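# Close both cupboard doors with a Stretch robot

## Task

Close each of the cupboard's two doors completely, so that they stay closed without the robot holding them. Slamming either door (opening or closing) counts as failure, as does the robot tipping over or finishing tilted. At the end, release everything and back the robot away.

## Robot and tools

ROBOT. A Hello Robot Stretch 4 with one arm: an omnidirectional wheeled base, a lift that rides up a mast, an arm that telescopes forward, a three-joint wrist (yaw, pitch, roll) and a two-finger gripper. It is about 1.6 m tall; the base rim lies within 0.23 m of the base origin.

FRAMES. Base frame: origin on the floor below the base centre, x ahead, y to the left, z up. hand_pose, reported in this frame, is a point between the open fingertips; with all wrist joints at 0 its axes line up with the base frame, and its printed position may be a little off. The odometry frame is the base frame as it was when the scene began. base_odometry counts wheel rotation only, so slip shows up as travel; heading is positive leftward, from -3.142 to 3.142. If turned_by_wheels and turned_by_imu disagree by more than roughly 0.1 rad, the base likely struck something or slipped.

TOOL execute_actions. Argument "actions" is a list holding one action or nothing (empty just reports state and images). Argument "cameras" lists which images to return: head_camera, head_left_camera, head_right_camera, wrist_camera or "all"; omitted or null means all, [] means none. An action may contain:
- "base": exactly one relative move, an offset from where the base last reported itself: {"translate_m": d} straight, forward positive, -2 to 2 m; {"strafe_m": d} sideways, left positive, -2 to 2 m; {"rotate_rad": d} in place, counter-clockwise (left) positive, -3.2 to 3.2 rad.
- "joints": absolute targets keyed by joint name (not offsets): lift_m 0 to 1.2 (m); arm_m 0 to 0.55 (m extension); wrist_yaw_rad -1.134 to 4.276 (0 points ahead, positive turns left, 3.14 tucked back; past 3.4 the arm may obstruct); wrist_pitch_rad -1.117 to 4.259 (0 level, 1.57 pointing down); wrist_roll_rad -1.117 to 4.259 (positive turns clockwise viewed from behind the gripper); gripper_m -0.038 to 0.141 (fingertip gap in metres; negative presses the fingers together).
- "pace": "slow", "default", "fast" or "max" (base up to 0.1/0.3/0.4/0.6 m/s and 1/2/3/4 rad/s; with the lift above 0.2 the base is slowed further).
- "contact_limits": {"arm_m": value} from 0 (gentlest) to 0.75 (firmest), default 0.5; the arm halts when it pushes harder than this.
- or, by itself, {"end_of_arm": "enable_torque"} to power back up a wrist or gripper motor that shut off.
Base and joint motions begin together but may finish at different moments. A joint target outside its range is clipped and reported; any other bad value or unknown key rejects the whole call with no motion. Parts left out of an action may still be driving toward earlier targets. After a reported stop, later movement calls in the same reply are skipped. Example: {"base": {"translate_m": 0.3}, "joints": {"gripper_m": 0.05}, "pace": "fast"}. To unfold the wrist at the start, one action with lift_m 0.4 and wrist_yaw_rad 0 works.

TOOL wait: "seconds" 0 to 10; nothing new is commanded, and it returns the same state and images.
TOOL zoom_image: "camera" (one of the four names) and "region" [x0, y0, x1, y1] in pixels of that camera's latest full image, origin top-left, at most 504 by 504.
TOOL finished_scene: "scene" is the current scene's number; it ends the scene irreversibly and reports success. Only call it once the doors are shut, released and the robot has backed off.

RESULTS. base_status and joint_status tell how each motion ended: "done" (for the base, wheels turned the full amount even if slipping); "off_target" (stopped short, may still push); "contact_stop_at_<key>" (blocked by something; lift, arm or wheels go slack); "limit_stop_at_<name>" such as own_body (self-collision guard) or tilt (leaning over 6 degrees, after which lift, arm and wheels ignore commands until it levels); "time_out"; "torque_fault" (a wrist or gripper motor overloaded and went limp until enable_torque). on_its_own describes things not commanded this call; "held at" there is the held target, not the actual position. joint_positions gives current values. motor_effort is percent of maximum, positive toward larger joint values, with the peak of the last action in brackets; readings are noisy and offset a little. A resting effort flagged as out of range suggests pushing on something or carrying a load. lidar_m: 12 ranges in metres, 30-degree sectors starting straight ahead and going counter-clockwise (4th left, 7th behind, 10th right); "-" means nothing seen or closer than 0.25 m. wrist_depth_mm: a 7x7 grid of depths, 100 to 2000 mm, read from top-left. base_tilt in degrees, forward and right positive, with a small fixed bias.

CAMERAS. head_camera sits atop the mast looking forward and down (rotate the base to look elsewhere); head_left_camera and head_right_camera are fisheyes beside it, aimed more steeply, also showing the base and arm; wrist_camera looks along the fingers, whose tips appear near the bottom of its image.

CAUTIONS. Push doors gently and at moderate pace so they do not slam; use a low arm contact limit. Steady pushing with a high gripper or firm limit can tip the robot. Avoid forcing the gripper into surfaces (torque faults); if fingertips catch on something below, raise the lift. Tilting the gripper up while rolled can trigger self-collision stops. Finish with the gripper open and clear of the doors so they stay shut on their own.

Each tool is called as name(argument=value, ...) on one line, values as JSON.

## Session

execute_actions(actions=[])

Scene clock: 0.00 s.
base_odometry: x=+0.000 y=+0.000 heading=+0.000 (m, m, rad; odometry frame)
turned_by_wheels: +0.000 (rad since the last result)
turned_by_imu: +0.000 (rad since the last result)
base_tilt: forward=+0.5 right=-0.1 (deg)
lidar_m: 1.36 1.57 2.57 2.58 2.83 1.45 2.36 2.57 1.33 1.33 1.54 1.36
base_status: not commanded
joint_positions: lift_m=+0.274 arm_m=-0.002 wrist_yaw_rad=+3.144 wrist_pitch_rad=-0.006 wrist_roll_rad=+0.020 gripper_m=+0.057
joint_status: not commanded
motor_effort: lift_m=+18 arm_m=+0 wrist_yaw_rad=+0 wrist_pitch_rad=-6 wrist_roll_rad=+2 gripper_m=-3 wheel_0=+0 wheel_1=+0 wheel_2=+0 (%)
hand_pose: x=-0.1195 y=+0.0867 z=+0.4537 quat_wxyz=(-0.001, +0.003, +0.010, +1.000) (m; base frame)
wrist_depth_mm: - 152 245 - - - - / - 148 149 - - - - / - 112 146 - - - - / - 119 145 - - - - / 145 144 - - - - - / 218 - - - - 1756 1708 / 216 1430 192 1397 190 1255 1336
pictures: head_camera, head_left_camera, head_right_camera, wrist_camera
Images, in order (width x height): head_camera 420x560, head_left_camera 420x672, head_right_camera 420x672, wrist_camera 616x392.

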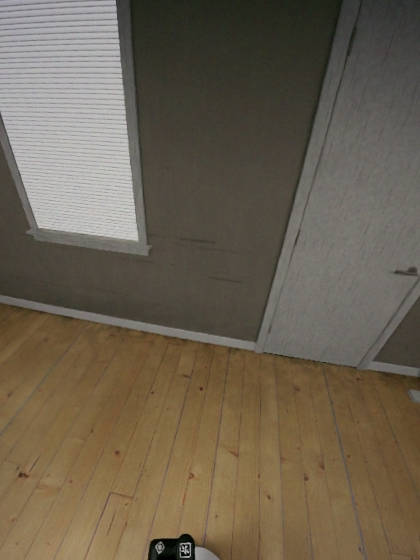

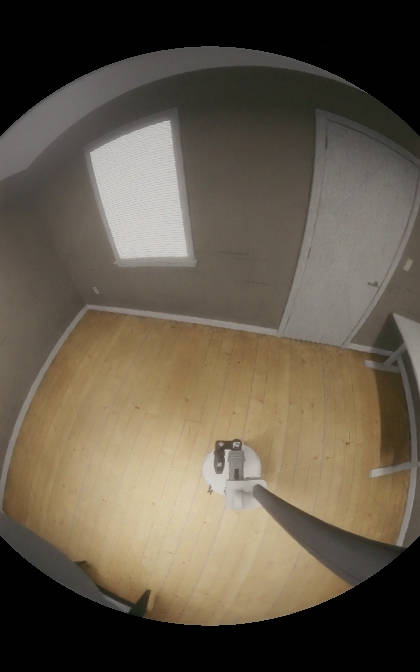

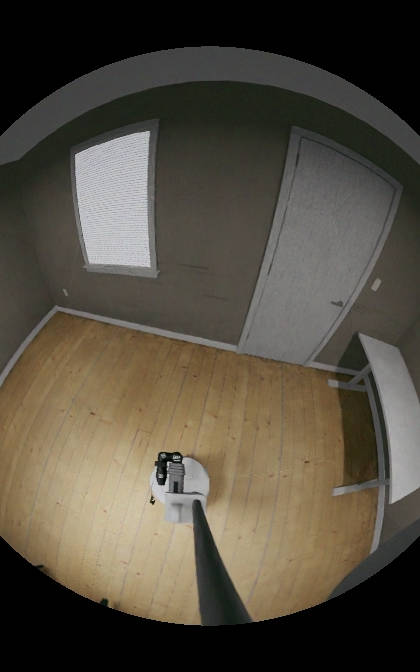

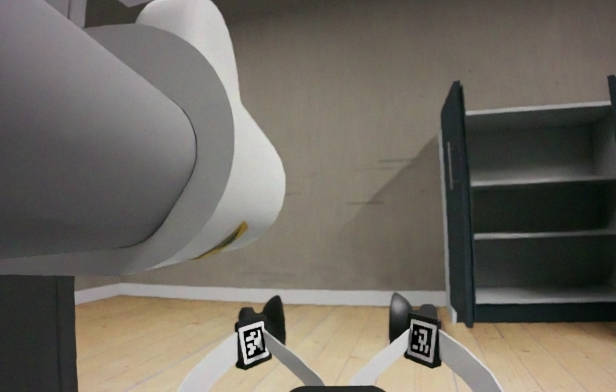

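execute_actions(actions=[{"base":{"rotate_rad":2.6},"joints":{"lift_m":0.4,"wrist_yaw_rad":0}}])

Scene clock: 5.87 s.
base_odometry: x=+0.000 y=+0.000 heading=+2.600 (m, m, rad; odometry frame)
turned_by_wheels: +2.600 (rad since the last result)
turned_by_imu: +2.565 (rad since the last result)
base_tilt: forward=+0.4 right=+0.0 (deg)
lidar_m: 1.43 2.31 2.60 1.37 1.34 1.53 1.36 1.37 1.51 2.45 2.56 2.83
base_status: done
joint_positions: lift_m=+0.400 arm_m=-0.002 wrist_yaw_rad=+0.000 wrist_pitch_rad=-0.006 wrist_roll_rad=+0.020 gripper_m=+0.057
joint_status: all done
motor_effort: lift_m=+21(16) arm_m=+0(0) wrist_yaw_rad=+1(6) wrist_pitch_rad=-6(7) wrist_roll_rad=-1(0) gripper_m=-2(3) wheel_0=+1(4) wheel_1=+2(7) wheel_2=+2(9) (%)
hand_pose: x=+0.4577 y=-0.0873 z=+0.5797 quat_wxyz=(+1.000, +0.010, -0.003, +0.000) (m; base frame)
wrist_depth_mm: 1921 - - - - - - / 1921 - - - - - - / 1921 - - - - - - / 1863 1921 - - - - - / 1921 1983 - - - - - / 1863 1921 - - 1863 - - / 1756 1756 192 1661 189 1537 1618
pictures: head_camera, head_left_camera, head_right_camera, wrist_camera
camera_calibration (this result's frames):
wrist_camera: T_world_to_cam=[[0.0674683, -0.994264, -0.0829922, -0.0494466], [0.0648546, 0.0873762, -0.994062, 0.630505], [0.995611, 0.0616853, 0.0703778, -0.270462], [0, 0, 0, 1]] pos_world=[0.231719, -0.0875706, 0.641692]
Images, in order (width x height): head_camera 420x560, head_left_camera 420x672, head_right_camera 420x672, wrist_camera 616x392.

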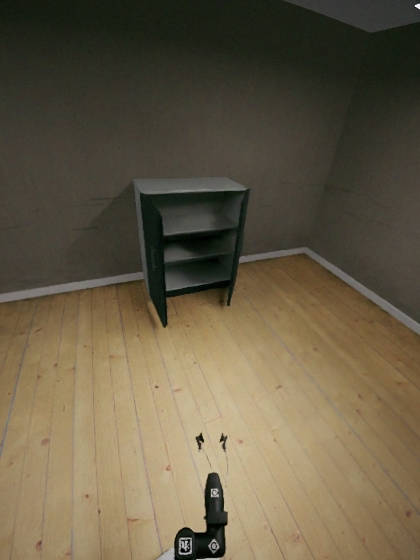

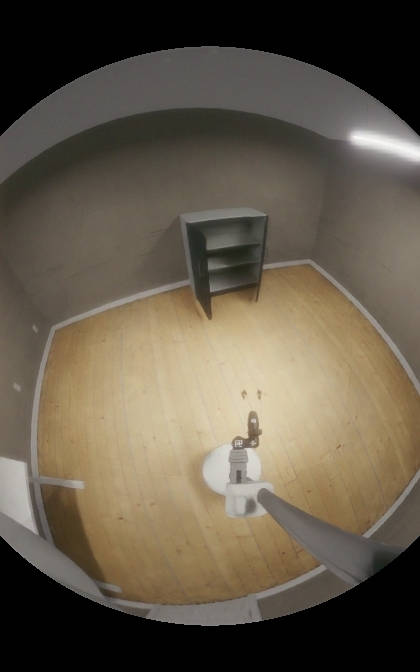

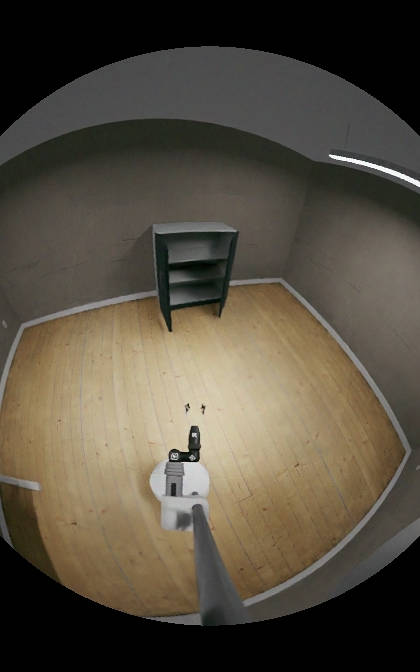

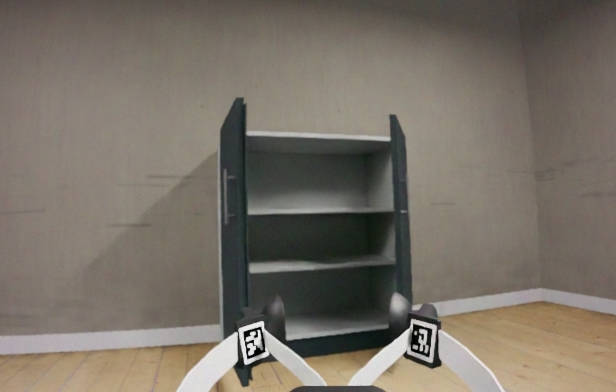

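zoom_image(camera="head_camera", region=[110, 160, 280, 340])

Region (110, 160, 280, 340) of head_camera's 420x560 image, scaled by 2.800, with more detail than that image has.

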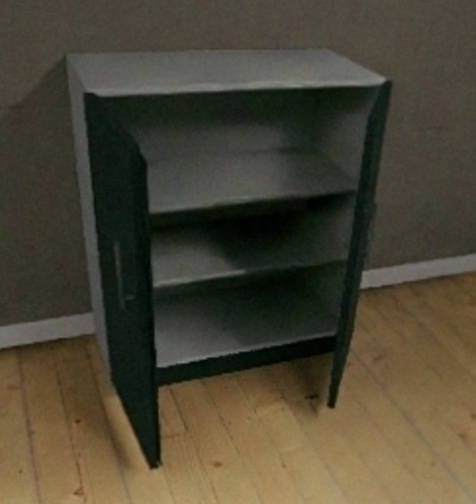

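execute_actions(actions=[{"base":{"rotate_rad":0.54},"joints":{"lift_m":0.15,"gripper_m":0.0},"pace":"fast"}], cameras=[])

execute_actions(actions=[{"base":{"translate_m":1.29},"pace":"fast"}], cameras=[])

execute_actions(actions=[{"base":{"rotate_rad":-0.976}}])

Scene clock: 47.97 s.
base_odometry: x=+0.000 y=+0.000 heading=+3.140 (m, m, rad; odometry frame)
turned_by_wheels: +0.540 (rad since the last result)
turned_by_imu: +0.533 (rad since the last result)
base_tilt: forward=+0.5 right=-0.1 (deg)
lidar_m: 2.32 2.62 1.36 1.35 1.54 1.38 1.40 1.52 2.54 2.57 2.78 1.44
base_status: done
joint_positions: lift_m=+0.150 arm_m=-0.002 wrist_yaw_rad=+0.000 wrist_pitch_rad=-0.006 wrist_roll_rad=+0.020 gripper_m=+0.000
joint_status: all done
motor_effort: lift_m=+14(21) arm_m=+0(0) wrist_yaw_rad=+0(2) wrist_pitch_rad=-9(7) wrist_roll_rad=+0(1) gripper_m=-4(4) wheel_0=+0(7) wheel_1=+0(7) wheel_2=+0(5) (%)
hand_pose: x=+0.4577 y=-0.0874 z=+0.3302 quat_wxyz=(+1.000, +0.010, -0.003, +0.000) (m; base frame)
wrist_depth_mm: - - - - - 1921 1863 / - - - - - 1537 1808 / - - - - - 1499 1808 / - - - - - 1537 1863 / - - - - - 1708 1808 / 1756 1756 1708 1756 1618 1430 1430 / 1098 1060 1042 189 178 976 976
pictures: none
No camera images: the call's "cameras" was empty. Leave "cameras" out to get every camera's image.

Scene clock: 52.53 s.
base_odometry: x=-1.290 y=+0.001 heading=+3.140 (m, m, rad; odometry frame)
turned_by_wheels: +0.000 (rad since the last result)
turned_by_imu: -0.001 (rad since the last result)
base_tilt: forward=+0.4 right=+0.0 (deg)
lidar_m: 1.04 1.20 1.89 1.88 1.55 2.06 2.65 2.94 2.82 0.54 0.57 0.91
base_status: done
joint_positions: lift_m=+0.150 arm_m=-0.002 wrist_yaw_rad=+0.000 wrist_pitch_rad=-0.006 wrist_roll_rad=+0.020 gripper_m=+0.000
joint_status: not commanded
motor_effort: lift_m=+15(15) arm_m=+0(0) wrist_yaw_rad=-1(2) wrist_pitch_rad=-6(6) wrist_roll_rad=-1(1) gripper_m=-6(6) wheel_0=-1(8) wheel_1=-2(5) wheel_2=+0(10) (%)
hand_pose: x=+0.4577 y=-0.0874 z=+0.3302 quat_wxyz=(+1.000, +0.010, -0.003, +0.000) (m; base frame)
wrist_depth_mm: 1118 1042 960 917 854 809 768 / 1118 1025 946 904 842 788 759 / 1098 1025 960 904 854 788 759 / 1098 991 946 878 831 788 759 / 1078 991 931 866 831 788 759 / 1025 960 917 866 798 778 732 / 1008 946 917 189 178 750 723
pictures: none
No camera images: the call's "cameras" was empty. Leave "cameras" out to get every camera's image.

Scene clock: 54.20 s.
base_odometry: x=-1.290 y=+0.001 heading=+2.164 (m, m, rad; odometry frame)
turned_by_wheels: -0.976 (rad since the last result)
turned_by_imu: -0.963 (rad since the last result)
base_tilt: forward=+0.4 right=-0.1 (deg)
lidar_m: 0.59 1.06 1.02 1.26 1.92 1.91 1.77 2.27 2.65 3.08 2.81 0.54
base_status: done
joint_positions: lift_m=+0.150 arm_m=-0.002 wrist_yaw_rad=+0.000 wrist_pitch_rad=-0.006 wrist_roll_rad=+0.020 gripper_m=+0.000
joint_status: not commanded
motor_effort: lift_m=+16(16) arm_m=+0(0) wrist_yaw_rad=-3(1) wrist_pitch_rad=-8(9) wrist_roll_rad=+1(1) gripper_m=-6(5) wheel_0=-1(5) wheel_1=-1(8) wheel_2=+0(5) (%)
hand_pose: x=+0.4577 y=-0.0874 z=+0.3301 quat_wxyz=(+1.000, +0.010, -0.003, +0.000) (m; base frame)
wrist_depth_mm: 831 891 603 462 366 303 291 / 842 904 597 452 368 306 287 / 831 891 591 449 366 304 276 / 809 878 585 449 362 304 276 / 820 891 580 442 362 301 274 / 809 878 585 427 343 300 271 / 788 866 574 188 178 289 270
pictures: head_camera, head_left_camera, head_right_camera, wrist_camera
camera_calibration (this result's frames):
wrist_camera: T_world_to_cam=[[0.0671636, -0.994285, -0.0829898, -0.0701139], [0.0649159, 0.0873561, -0.99406, 0.38234], [0.995628, 0.0613773, 0.070412, -0.252911], [0, 0, 0, 1]] pos_world=[0.231694, -0.08759, 0.392058]
Images, in order (width x height): head_camera 420x560, head_left_camera 420x672, head_right_camera 420x672, wrist_camera 616x392.

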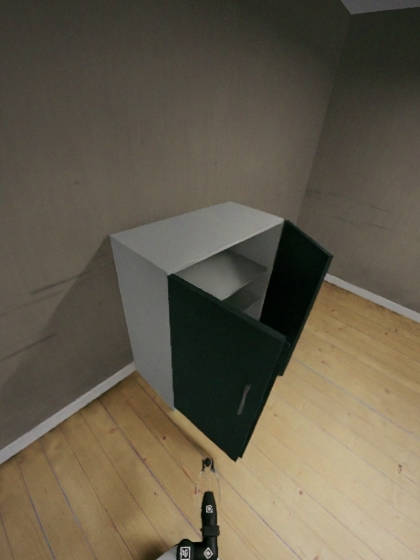

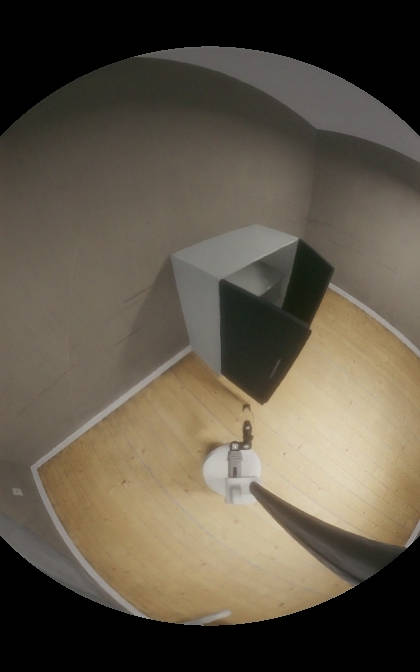

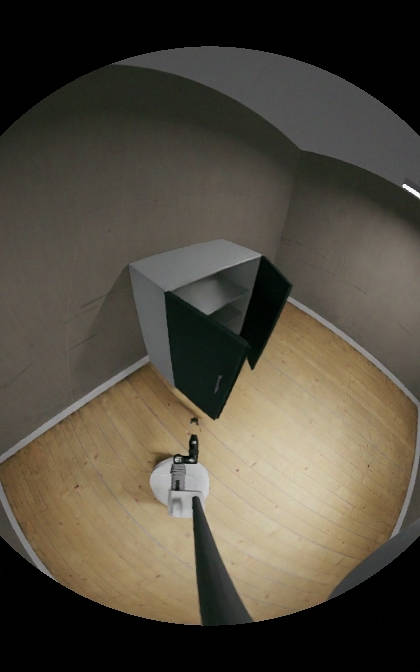

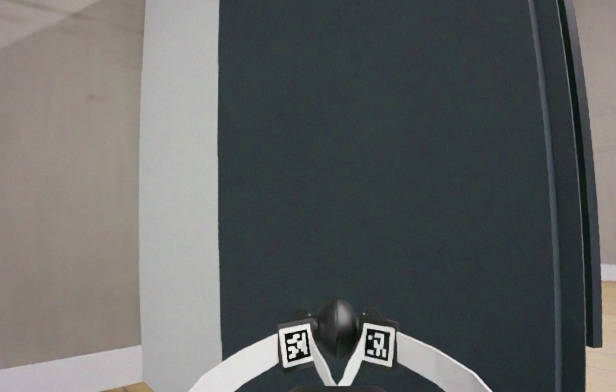

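execute_actions(actions=[{"base":{"strafe_m":-0.08},"joints":{"arm_m":0.05}}], cameras=[])

execute_actions(actions=[{"joints":{"arm_m":0.35},"pace":"slow","contact_limits":{"arm_m":0.4}}])

Scene clock: 72.30 s.
base_odometry: x=-1.224 y=+0.046 heading=+2.164 (m, m, rad; odometry frame)
turned_by_wheels: +0.000 (rad since the last result)
turned_by_imu: +0.000 (rad since the last result)
base_tilt: forward=+0.5 right=+0.0 (deg)
lidar_m: 0.51 0.96 1.10 1.32 1.96 1.94 1.60 2.52 2.58 2.98 2.75 0.46
base_status: done
joint_positions: lift_m=+0.150 arm_m=+0.048 wrist_yaw_rad=+0.000 wrist_pitch_rad=-0.006 wrist_roll_rad=+0.020 gripper_m=+0.000
joint_status: all done
motor_effort: lift_m=+16(16) arm_m=+10(9) wrist_yaw_rad=-2(2) wrist_pitch_rad=-7(8) wrist_roll_rad=+1(0) gripper_m=-4(5) wheel_0=-1(7) wheel_1=+2(8) wheel_2=+0(1) (%)
hand_pose: x=+0.5077 y=-0.0874 z=+0.3301 quat_wxyz=(+1.000, +0.010, -0.003, +0.000) (m; base frame)
wrist_depth_mm: 854 723 433 325 263 244 768 / 842 699 427 327 262 240 778 / 854 683 424 319 260 236 759 / 831 676 418 320 259 233 750 / 820 661 413 319 257 232 759 / 820 668 413 303 243 229 759 / 809 676 402 187 178 224 842
pictures: none
No camera images: the call's "cameras" was empty. Leave "cameras" out to get every camera's image.

Scene clock: 76.60 s.
base_odometry: x=-1.224 y=+0.046 heading=+2.164 (m, m, rad; odometry frame)
turned_by_wheels: +0.000 (rad since the last result)
turned_by_imu: +0.000 (rad since the last result)
base_tilt: forward=+0.4 right=-0.2 (deg)
lidar_m: 0.78 0.92 1.12 1.33 1.96 1.98 1.59 2.54 2.56 2.98 2.75 0.84
base_status: not commanded
joint_positions: lift_m=+0.150 arm_m=+0.348 wrist_yaw_rad=+0.000 wrist_pitch_rad=-0.006 wrist_roll_rad=+0.020 gripper_m=+0.000
joint_status: all done
motor_effort: lift_m=+16(16) arm_m=+10(11) wrist_yaw_rad=-2(3) wrist_pitch_rad=-8(8) wrist_roll_rad=+1(1) gripper_m=-5(5) wheel_0=+0(1) wheel_1=+1(2) wheel_2=+0(0) (%)
contact_limits: arm_m 0.4
hand_pose: x=+0.8077 y=-0.0875 z=+0.3301 quat_wxyz=(+1.000, +0.010, -0.003, +0.000) (m; base frame)
wrist_depth_mm: 250 248 249 249 249 248 248 / 247 246 246 245 245 245 245 / 244 244 243 243 243 241 241 / 241 242 240 240 239 238 238 / 238 237 237 238 237 237 236 / 236 236 236 235 234 234 234 / 235 234 234 188 178 233 232
pictures: head_camera, head_left_camera, head_right_camera, wrist_camera
camera_calibration (this result's frames):
wrist_camera: T_world_to_cam=[[0.0667623, -0.994312, -0.0829835, -0.0934146], [0.0650443, 0.0873293, -0.994054, 0.359551], [0.995647, 0.0609678, 0.0705046, -0.601415], [0, 0, 0, 1]] pos_world=[0.581647, -0.0876156, 0.392064]
Images, in order (width x height): head_camera 420x560, head_left_camera 420x672, head_right_camera 420x672, wrist_camera 616x392.

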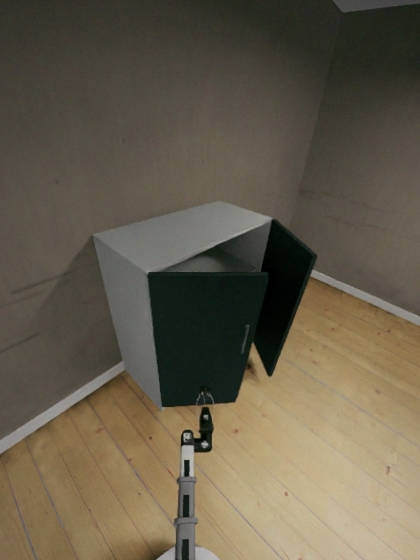

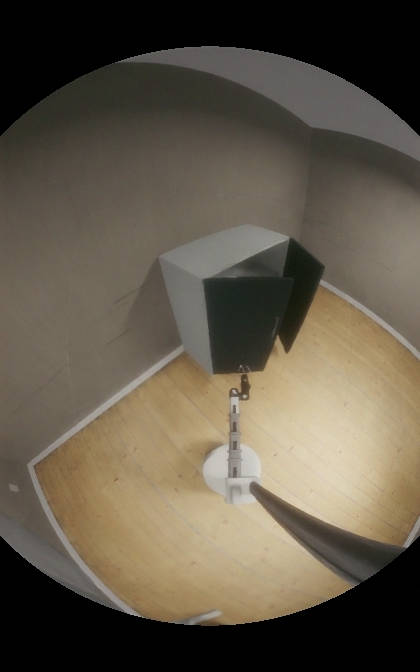

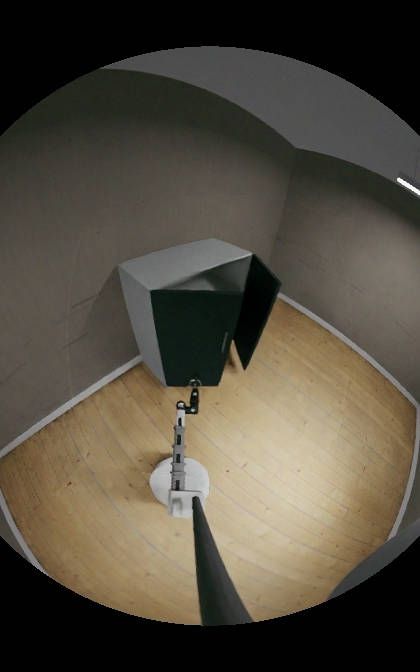

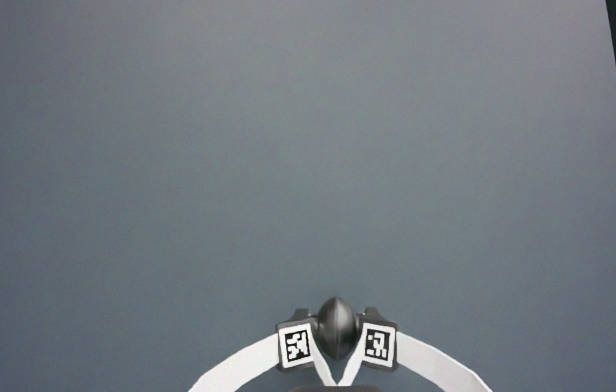

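execute_actions(actions=[{"joints":{"arm_m":0.55},"pace":"slow","contact_limits":{"arm_m":0.2}}], cameras=["head_camera","wrist_camera"])

Scene clock: 82.87 s.
base_odometry: x=-1.224 y=+0.046 heading=+2.164 (m, m, rad; odometry frame)
turned_by_wheels: +0.000 (rad since the last result)
turned_by_imu: +0.000 (rad since the last result)
base_tilt: forward=+0.5 right=-0.3 (deg)
lidar_m: 0.78 0.91 1.11 1.33 1.97 1.96 1.60 2.53 2.58 2.99 2.76 1.14
base_status: not commanded
joint_positions: lift_m=+0.150 arm_m=+0.547 wrist_yaw_rad=+0.000 wrist_pitch_rad=-0.006 wrist_roll_rad=+0.020 gripper_m=+0.000
joint_status: all done
joint sent to its limit — the command would take arm_m past its upper limit, so that joint was sent only as far as its limit.
motor_effort: lift_m=+16(16) arm_m=+10(10) wrist_yaw_rad=-1(1) wrist_pitch_rad=-7(7) wrist_roll_rad=+0(1) gripper_m=-6(6) wheel_0=-1(0) wheel_1=+1(1) wheel_2=+0(0) (%)
contact_limits: arm_m 0.2
hand_pose: x=+1.0060 y=-0.0875 z=+0.3301 quat_wxyz=(+1.000, +0.010, -0.003, +0.000) (m; base frame)
wrist_depth_mm: 156 177 208 250 314 676 627 / 154 176 206 248 309 723 627 / 153 175 204 245 301 750 640 / 153 173 201 239 296 683 640 / 151 171 200 237 293 732 640 / 149 169 197 216 287 723 627 / 147 167 185 187 178 661 621
pictures: head_camera, wrist_camera
camera_calibration (this result's frames):
wrist_camera: T_world_to_cam=[[0.0668468, -0.994306, -0.0829832, -0.106714], [0.0650395, 0.0873347, -0.994054, 0.346656], [0.995641, 0.0610521, 0.0705073, -0.798851], [0, 0, 0, 1]] pos_world=[0.779956, -0.0876103, 0.392064]
Images, in order (width x height): head_camera 420x560, wrist_camera 616x392.

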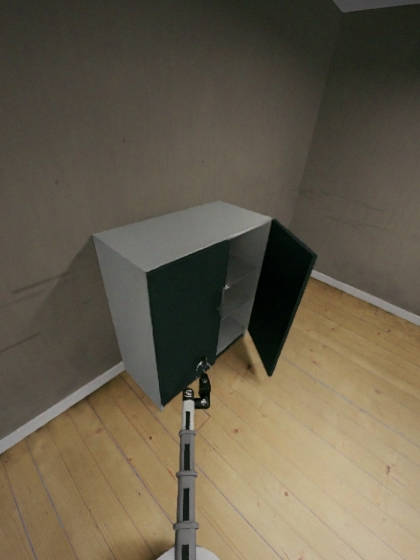

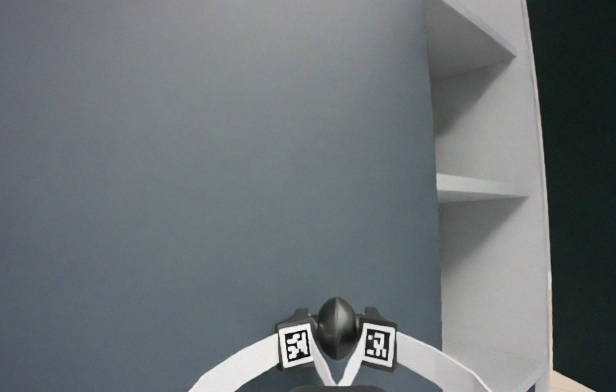

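zoom_image(camera="head_camera", region=[130, 200, 330, 420])

Region (130, 200, 330, 420) of head_camera's 420x560 image, scaled by 2.291, with more detail than that image has; it fills the left 458 columns of this view, and the rest is white.

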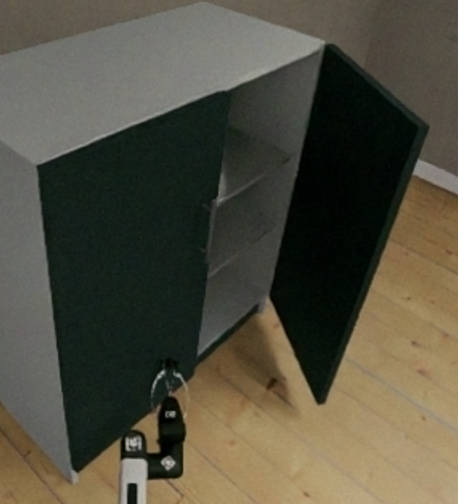

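execute_actions(actions=[{"joints":{"arm_m":0.0},"pace":"max"}], cameras=[])

execute_actions(actions=[{"base":{"rotate_rad":-0.9},"pace":"fast"}], cameras=[])

execute_actions(actions=[{"base":{"translate_m":1.37},"pace":"max"}], cameras=[])

execute_actions(actions=[{"base":{"rotate_rad":2.19},"pace":"fast"}])

Scene clock: 122.60 s.
base_odometry: x=-1.224 y=+0.046 heading=+2.164 (m, m, rad; odometry frame)
turned_by_wheels: +0.000 (rad since the last result)
turned_by_imu: +0.000 (rad since the last result)
base_tilt: forward=+0.5 right=-0.1 (deg)
lidar_m: 0.80 0.90 1.12 1.32 1.96 1.95 1.59 2.53 2.57 3.01 2.74 1.13
base_status: not commanded
joint_positions: lift_m=+0.150 arm_m=+0.002 wrist_yaw_rad=+0.000 wrist_pitch_rad=-0.006 wrist_roll_rad=+0.020 gripper_m=+0.000
joint_status: all done
motor_effort: lift_m=+16(16) arm_m=-9(11) wrist_yaw_rad=+2(1) wrist_pitch_rad=-8(7) wrist_roll_rad=+1(0) gripper_m=-4(4) wheel_0=+0(0) wheel_1=+1(1) wheel_2=+0(0) (%)
hand_pose: x=+0.4610 y=-0.0875 z=+0.3301 quat_wxyz=(+1.000, +0.010, -0.003, +0.000) (m; base frame)
wrist_depth_mm: 878 820 654 788 1281 976 - / 891 820 654 768 1308 976 - / 878 798 640 768 1255 1008 - / 878 788 634 759 1229 1025 809 / 854 768 627 759 1255 1008 798 / 854 778 621 691 1060 1025 798 / 842 768 580 188 179 991 904
pictures: none
No camera images: the call's "cameras" was empty. Leave "cameras" out to get every camera's image.

Scene clock: 124.00 s.
base_odometry: x=-1.224 y=+0.046 heading=+1.264 (m, m, rad; odometry frame)
turned_by_wheels: -0.900 (rad since the last result)
turned_by_imu: -0.888 (rad since the last result)
base_tilt: forward=+0.6 right=-0.2 (deg)
lidar_m: 2.76 1.02 0.82 1.10 1.15 1.50 1.92 1.65 1.54 2.54 2.64 2.97
base_status: done
joint_positions: lift_m=+0.150 arm_m=+0.002 wrist_yaw_rad=+0.000 wrist_pitch_rad=-0.006 wrist_roll_rad=+0.020 gripper_m=+0.000
joint_status: not commanded
motor_effort: lift_m=+16(16) arm_m=-9(9) wrist_yaw_rad=-3(1) wrist_pitch_rad=-7(7) wrist_roll_rad=+1(1) gripper_m=-7(4) wheel_0=-1(7) wheel_1=+1(6) wheel_2=+0(9) (%)
hand_pose: x=+0.4611 y=-0.0874 z=+0.3301 quat_wxyz=(+1.000, +0.010, -0.003, +0.000) (m; base frame)
wrist_depth_mm: 1078 - - - - - - / 1060 - - - - - - / 1008 - - - - - - / 1008 - - - - - - / 991 - - - - - - / 991 1576 1708 1756 1661 1576 1537 / 1078 1025 1042 189 178 991 960
pictures: none
No camera images: the call's "cameras" was empty. Leave "cameras" out to get every camera's image.

Scene clock: 127.83 s.
base_odometry: x=-0.810 y=+1.352 heading=+1.264 (m, m, rad; odometry frame)
turned_by_wheels: +0.000 (rad since the last result)
turned_by_imu: -0.001 (rad since the last result)
base_tilt: forward=+0.4 right=-0.2 (deg)
lidar_m: 1.38 1.42 1.36 0.64 0.51 1.01 3.31 2.71 2.64 2.40 2.23 1.52
base_status: done
joint_positions: lift_m=+0.150 arm_m=+0.002 wrist_yaw_rad=+0.000 wrist_pitch_rad=-0.006 wrist_roll_rad=+0.020 gripper_m=+0.000
joint_status: not commanded
motor_effort: lift_m=+16(16) arm_m=-9(9) wrist_yaw_rad=-1(3) wrist_pitch_rad=-8(6) wrist_roll_rad=+0(2) gripper_m=-5(4) wheel_0=-1(8) wheel_1=-2(11) wheel_2=+0(12) (%)
hand_pose: x=+0.4610 y=-0.0874 z=+0.3301 quat_wxyz=(+1.000, +0.010, -0.003, +0.000) (m; base frame)
wrist_depth_mm: 1229 1229 1229 1229 1229 1281 1281 / 1205 1182 1205 1229 1255 1229 1281 / 1182 1205 1205 1229 1255 1255 1281 / 1182 1182 1205 1229 1205 1229 1229 / 1160 1160 1205 1205 1205 1229 1255 / 1138 1160 1182 1182 1205 1229 1229 / 1118 1078 1025 187 178 976 976
pictures: none
No camera images: the call's "cameras" was empty. Leave "cameras" out to get every camera's image.

Scene clock: 129.83 s.
base_odometry: x=-0.810 y=+1.352 heading=-2.829 (m, m, rad; odometry frame)
turned_by_wheels: +2.190 (rad since the last result)
turned_by_imu: +2.160 (rad since the last result)
base_tilt: forward=+0.5 right=-0.2 (deg)
lidar_m: 0.49 1.13 3.31 2.72 2.60 2.42 2.10 1.48 1.38 1.47 1.31 0.58
base_status: done
joint_positions: lift_m=+0.150 arm_m=+0.002 wrist_yaw_rad=+0.000 wrist_pitch_rad=-0.006 wrist_roll_rad=+0.020 gripper_m=+0.000
joint_status: not commanded
motor_effort: lift_m=+16(16) arm_m=-9(9) wrist_yaw_rad=+0(2) wrist_pitch_rad=-5(6) wrist_roll_rad=+1(1) gripper_m=-5(5) wheel_0=+1(7) wheel_1=-1(4) wheel_2=+0(8) (%)
hand_pose: x=+0.4610 y=-0.0874 z=+0.3301 quat_wxyz=(+1.000, +0.010, -0.003, +0.000) (m; base frame)
wrist_depth_mm: - 1863 310 324 362 410 459 / - 1863 306 322 357 402 455 / - 1708 298 315 349 392 442 / - 1708 297 314 345 389 436 / - 1756 298 309 338 379 427 / 1708 1366 303 294 334 377 415 / 1078 1008 525 187 178 375 410
pictures: head_camera, head_left_camera, head_right_camera, wrist_camera
camera_calibration (this result's frames):
wrist_camera: T_world_to_cam=[[0.0672143, -0.994284, -0.0829608, -0.0703548], [0.0649131, 0.0873305, -0.994062, 0.382119], [0.995625, 0.0614299, 0.0704118, -0.2562], [0, 0, 0, 1]] pos_world=[0.235004, -0.0875849, 0.392053]
Images, in order (width x height): head_camera 420x560, head_left_camera 420x672, head_right_camera 420x672, wrist_camera 616x392.

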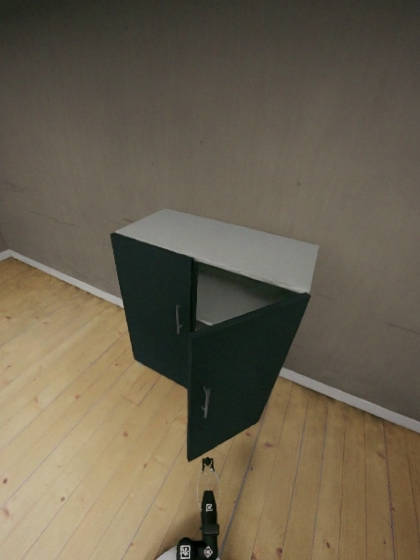

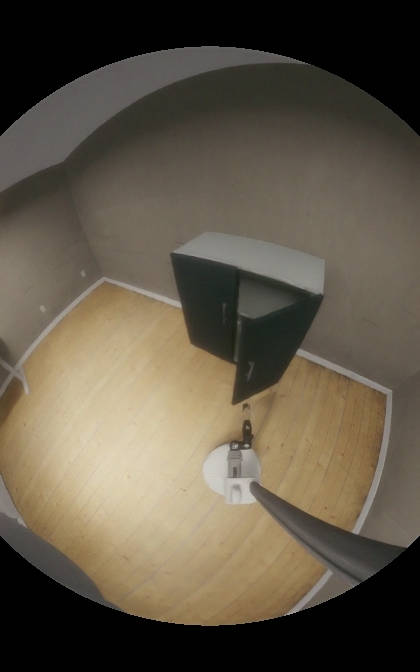

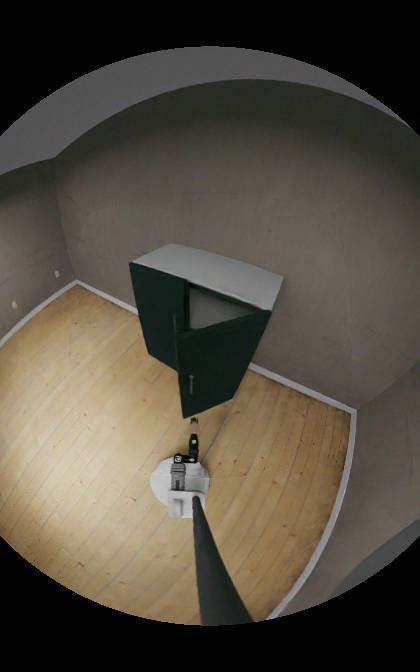

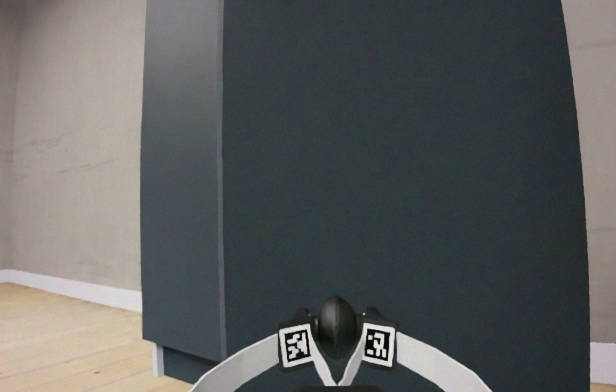

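execute_actions(actions=[{"joints":{"arm_m":0.45},"pace":"slow","contact_limits":{"arm_m":0.2}}], cameras=["head_camera","wrist_camera"])

Scene clock: 141.23 s.
base_odometry: x=-0.810 y=+1.352 heading=-2.829 (m, m, rad; odometry frame)
turned_by_wheels: +0.000 (rad since the last result)
turned_by_imu: +0.000 (rad since the last result)
base_tilt: forward=+0.3 right=+0.0 (deg)
lidar_m: 0.83 1.12 3.29 2.72 2.60 2.43 2.07 1.46 1.40 1.45 1.33 0.79
base_status: not commanded
joint_positions: lift_m=+0.150 arm_m=+0.416 wrist_yaw_rad=-0.008 wrist_pitch_rad=-0.007 wrist_roll_rad=+0.020 gripper_m=+0.000
joint_status: arm_m contact_stop (moved +0.414 of +0.448)
on_its_own: arm_m is slack since a contact_stop (your +0.450 is given up); wrist_yaw_rad is at rest, and its effort (+20) is outside its rest range (-13 to +13)
motor_effort: lift_m=+16(16) arm_m=+0(21) wrist_yaw_rad=+20(25) wrist_pitch_rad=-5(8) wrist_roll_rad=+1(0) gripper_m=-4(3) wheel_0=+7(7) wheel_1=+3(3) wheel_2=-10(10) (%)
contact_limits: arm_m 0.2
hand_pose: x=+0.8747 y=-0.0896 z=+0.3303 quat_wxyz=(+1.000, +0.010, -0.003, -0.004) (m; base frame)
wrist_depth_mm: 466 368 301 253 220 193 - / 459 359 298 251 219 193 178 / 449 353 297 249 217 191 177 / 439 349 290 247 216 191 177 / 433 347 289 246 216 190 176 / 430 343 283 230 209 189 174 / 430 343 266 185 175 183 -
pictures: head_camera, wrist_camera
camera_calibration (this result's frames):
wrist_camera: T_world_to_cam=[[0.0595907, -0.994774, -0.0829078, -0.0937494], [0.0663232, 0.0868174, -0.994014, 0.354377], [0.996017, 0.0537353, 0.0711501, -0.669226], [0, 0, 0, 1]] pos_world=[0.648644, -0.0880645, 0.392099]
Images, in order (width x height): head_camera 420x560, wrist_camera 616x392.

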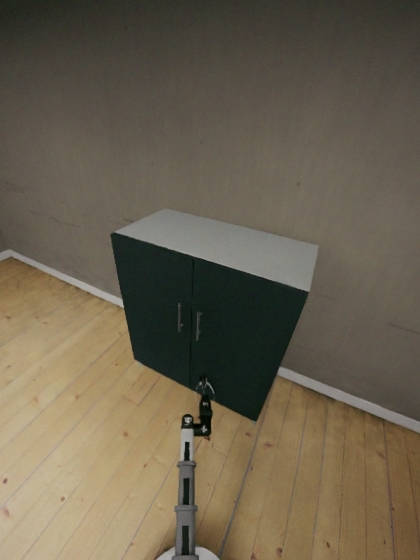

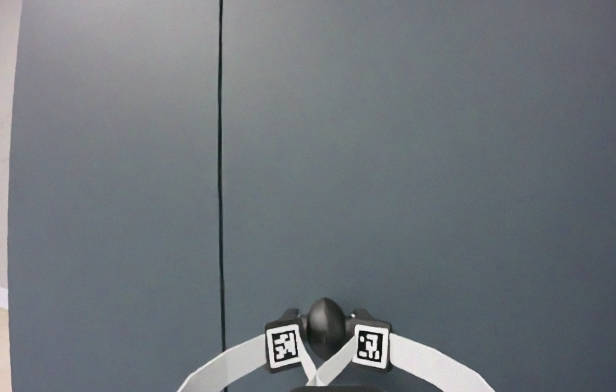

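execute_actions(actions=[{"joints":{"arm_m":0.1},"base":{"translate_m":-0.15},"pace":"fast"}], cameras=["head_camera","wrist_camera"])

zoom_image(camera="head_camera", region=[100, 190, 330, 420])

Scene clock: 147.63 s.
base_odometry: x=-0.667 y=+1.398 heading=-2.829 (m, m, rad; odometry frame)
turned_by_wheels: +0.000 (rad since the last result)
turned_by_imu: +0.000 (rad since the last result)
base_tilt: forward=+0.5 right=-0.1 (deg)
lidar_m: 0.97 1.31 3.23 2.72 2.43 2.30 1.97 1.38 1.33 1.36 1.44 0.91
base_status: done
joint_positions: lift_m=+0.150 arm_m=+0.102 wrist_yaw_rad=+0.000 wrist_pitch_rad=-0.006 wrist_roll_rad=+0.020 gripper_m=+0.000
joint_status: all done
motor_effort: lift_m=+16(16) arm_m=-9(11) wrist_yaw_rad=-2(19) wrist_pitch_rad=-7(7) wrist_roll_rad=-2(1) gripper_m=-5(5) wheel_0=+0(5) wheel_1=+0(8) wheel_2=+0(9) (%)
hand_pose: x=+0.5610 y=-0.0875 z=+0.3301 quat_wxyz=(+1.000, +0.010, -0.003, +0.000) (m; base frame)
wrist_depth_mm: - 1921 878 732 654 569 891 / - 1921 866 741 647 564 878 / - 1808 854 732 640 559 866 / - 1808 842 741 634 559 854 / - 1808 854 723 627 554 854 / 1756 1499 842 691 603 554 521 / 1078 991 842 188 178 535 504
pictures: head_camera, wrist_camera
camera_calibration (this result's frames):
wrist_camera: T_world_to_cam=[[0.0668618, -0.994307, -0.0829608, -0.0769821], [0.0648966, 0.0873046, -0.994066, 0.375631], [0.99565, 0.0610811, 0.0703645, -0.355782], [0, 0, 0, 1]] pos_world=[0.335004, -0.0876066, 0.39205]
Images, in order (width x height): head_camera 420x560, wrist_camera 616x392.

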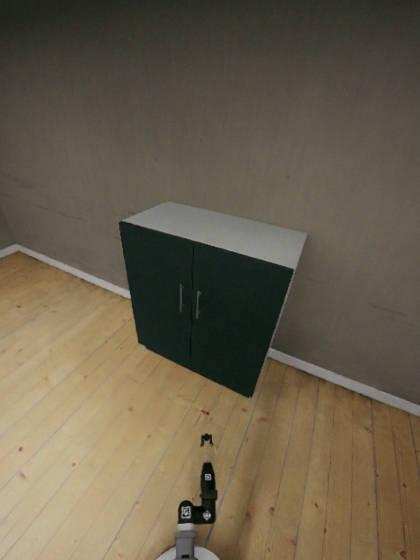

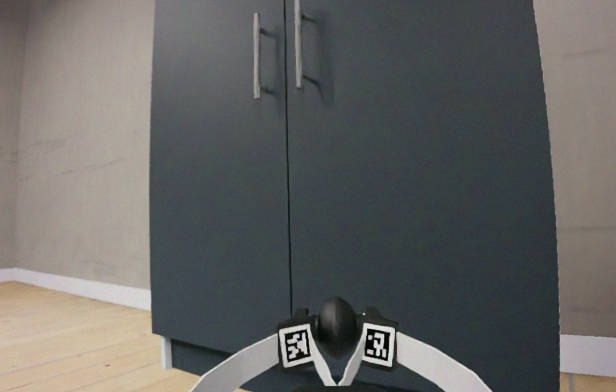

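Region (100, 190, 330, 420) of head_camera's 420x560 image, scaled by 2.191, with more detail than that image has.

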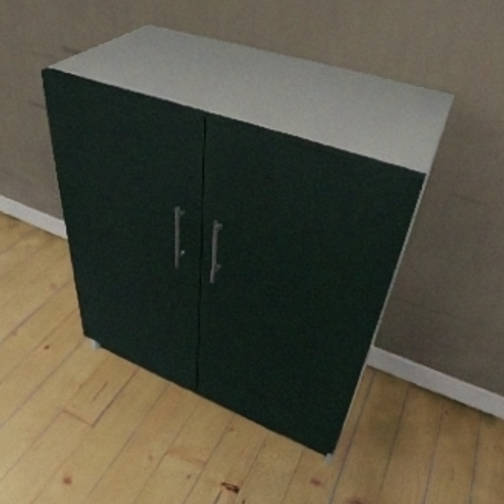

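finished_scene(scene=1)

The scene is finished: the task was done.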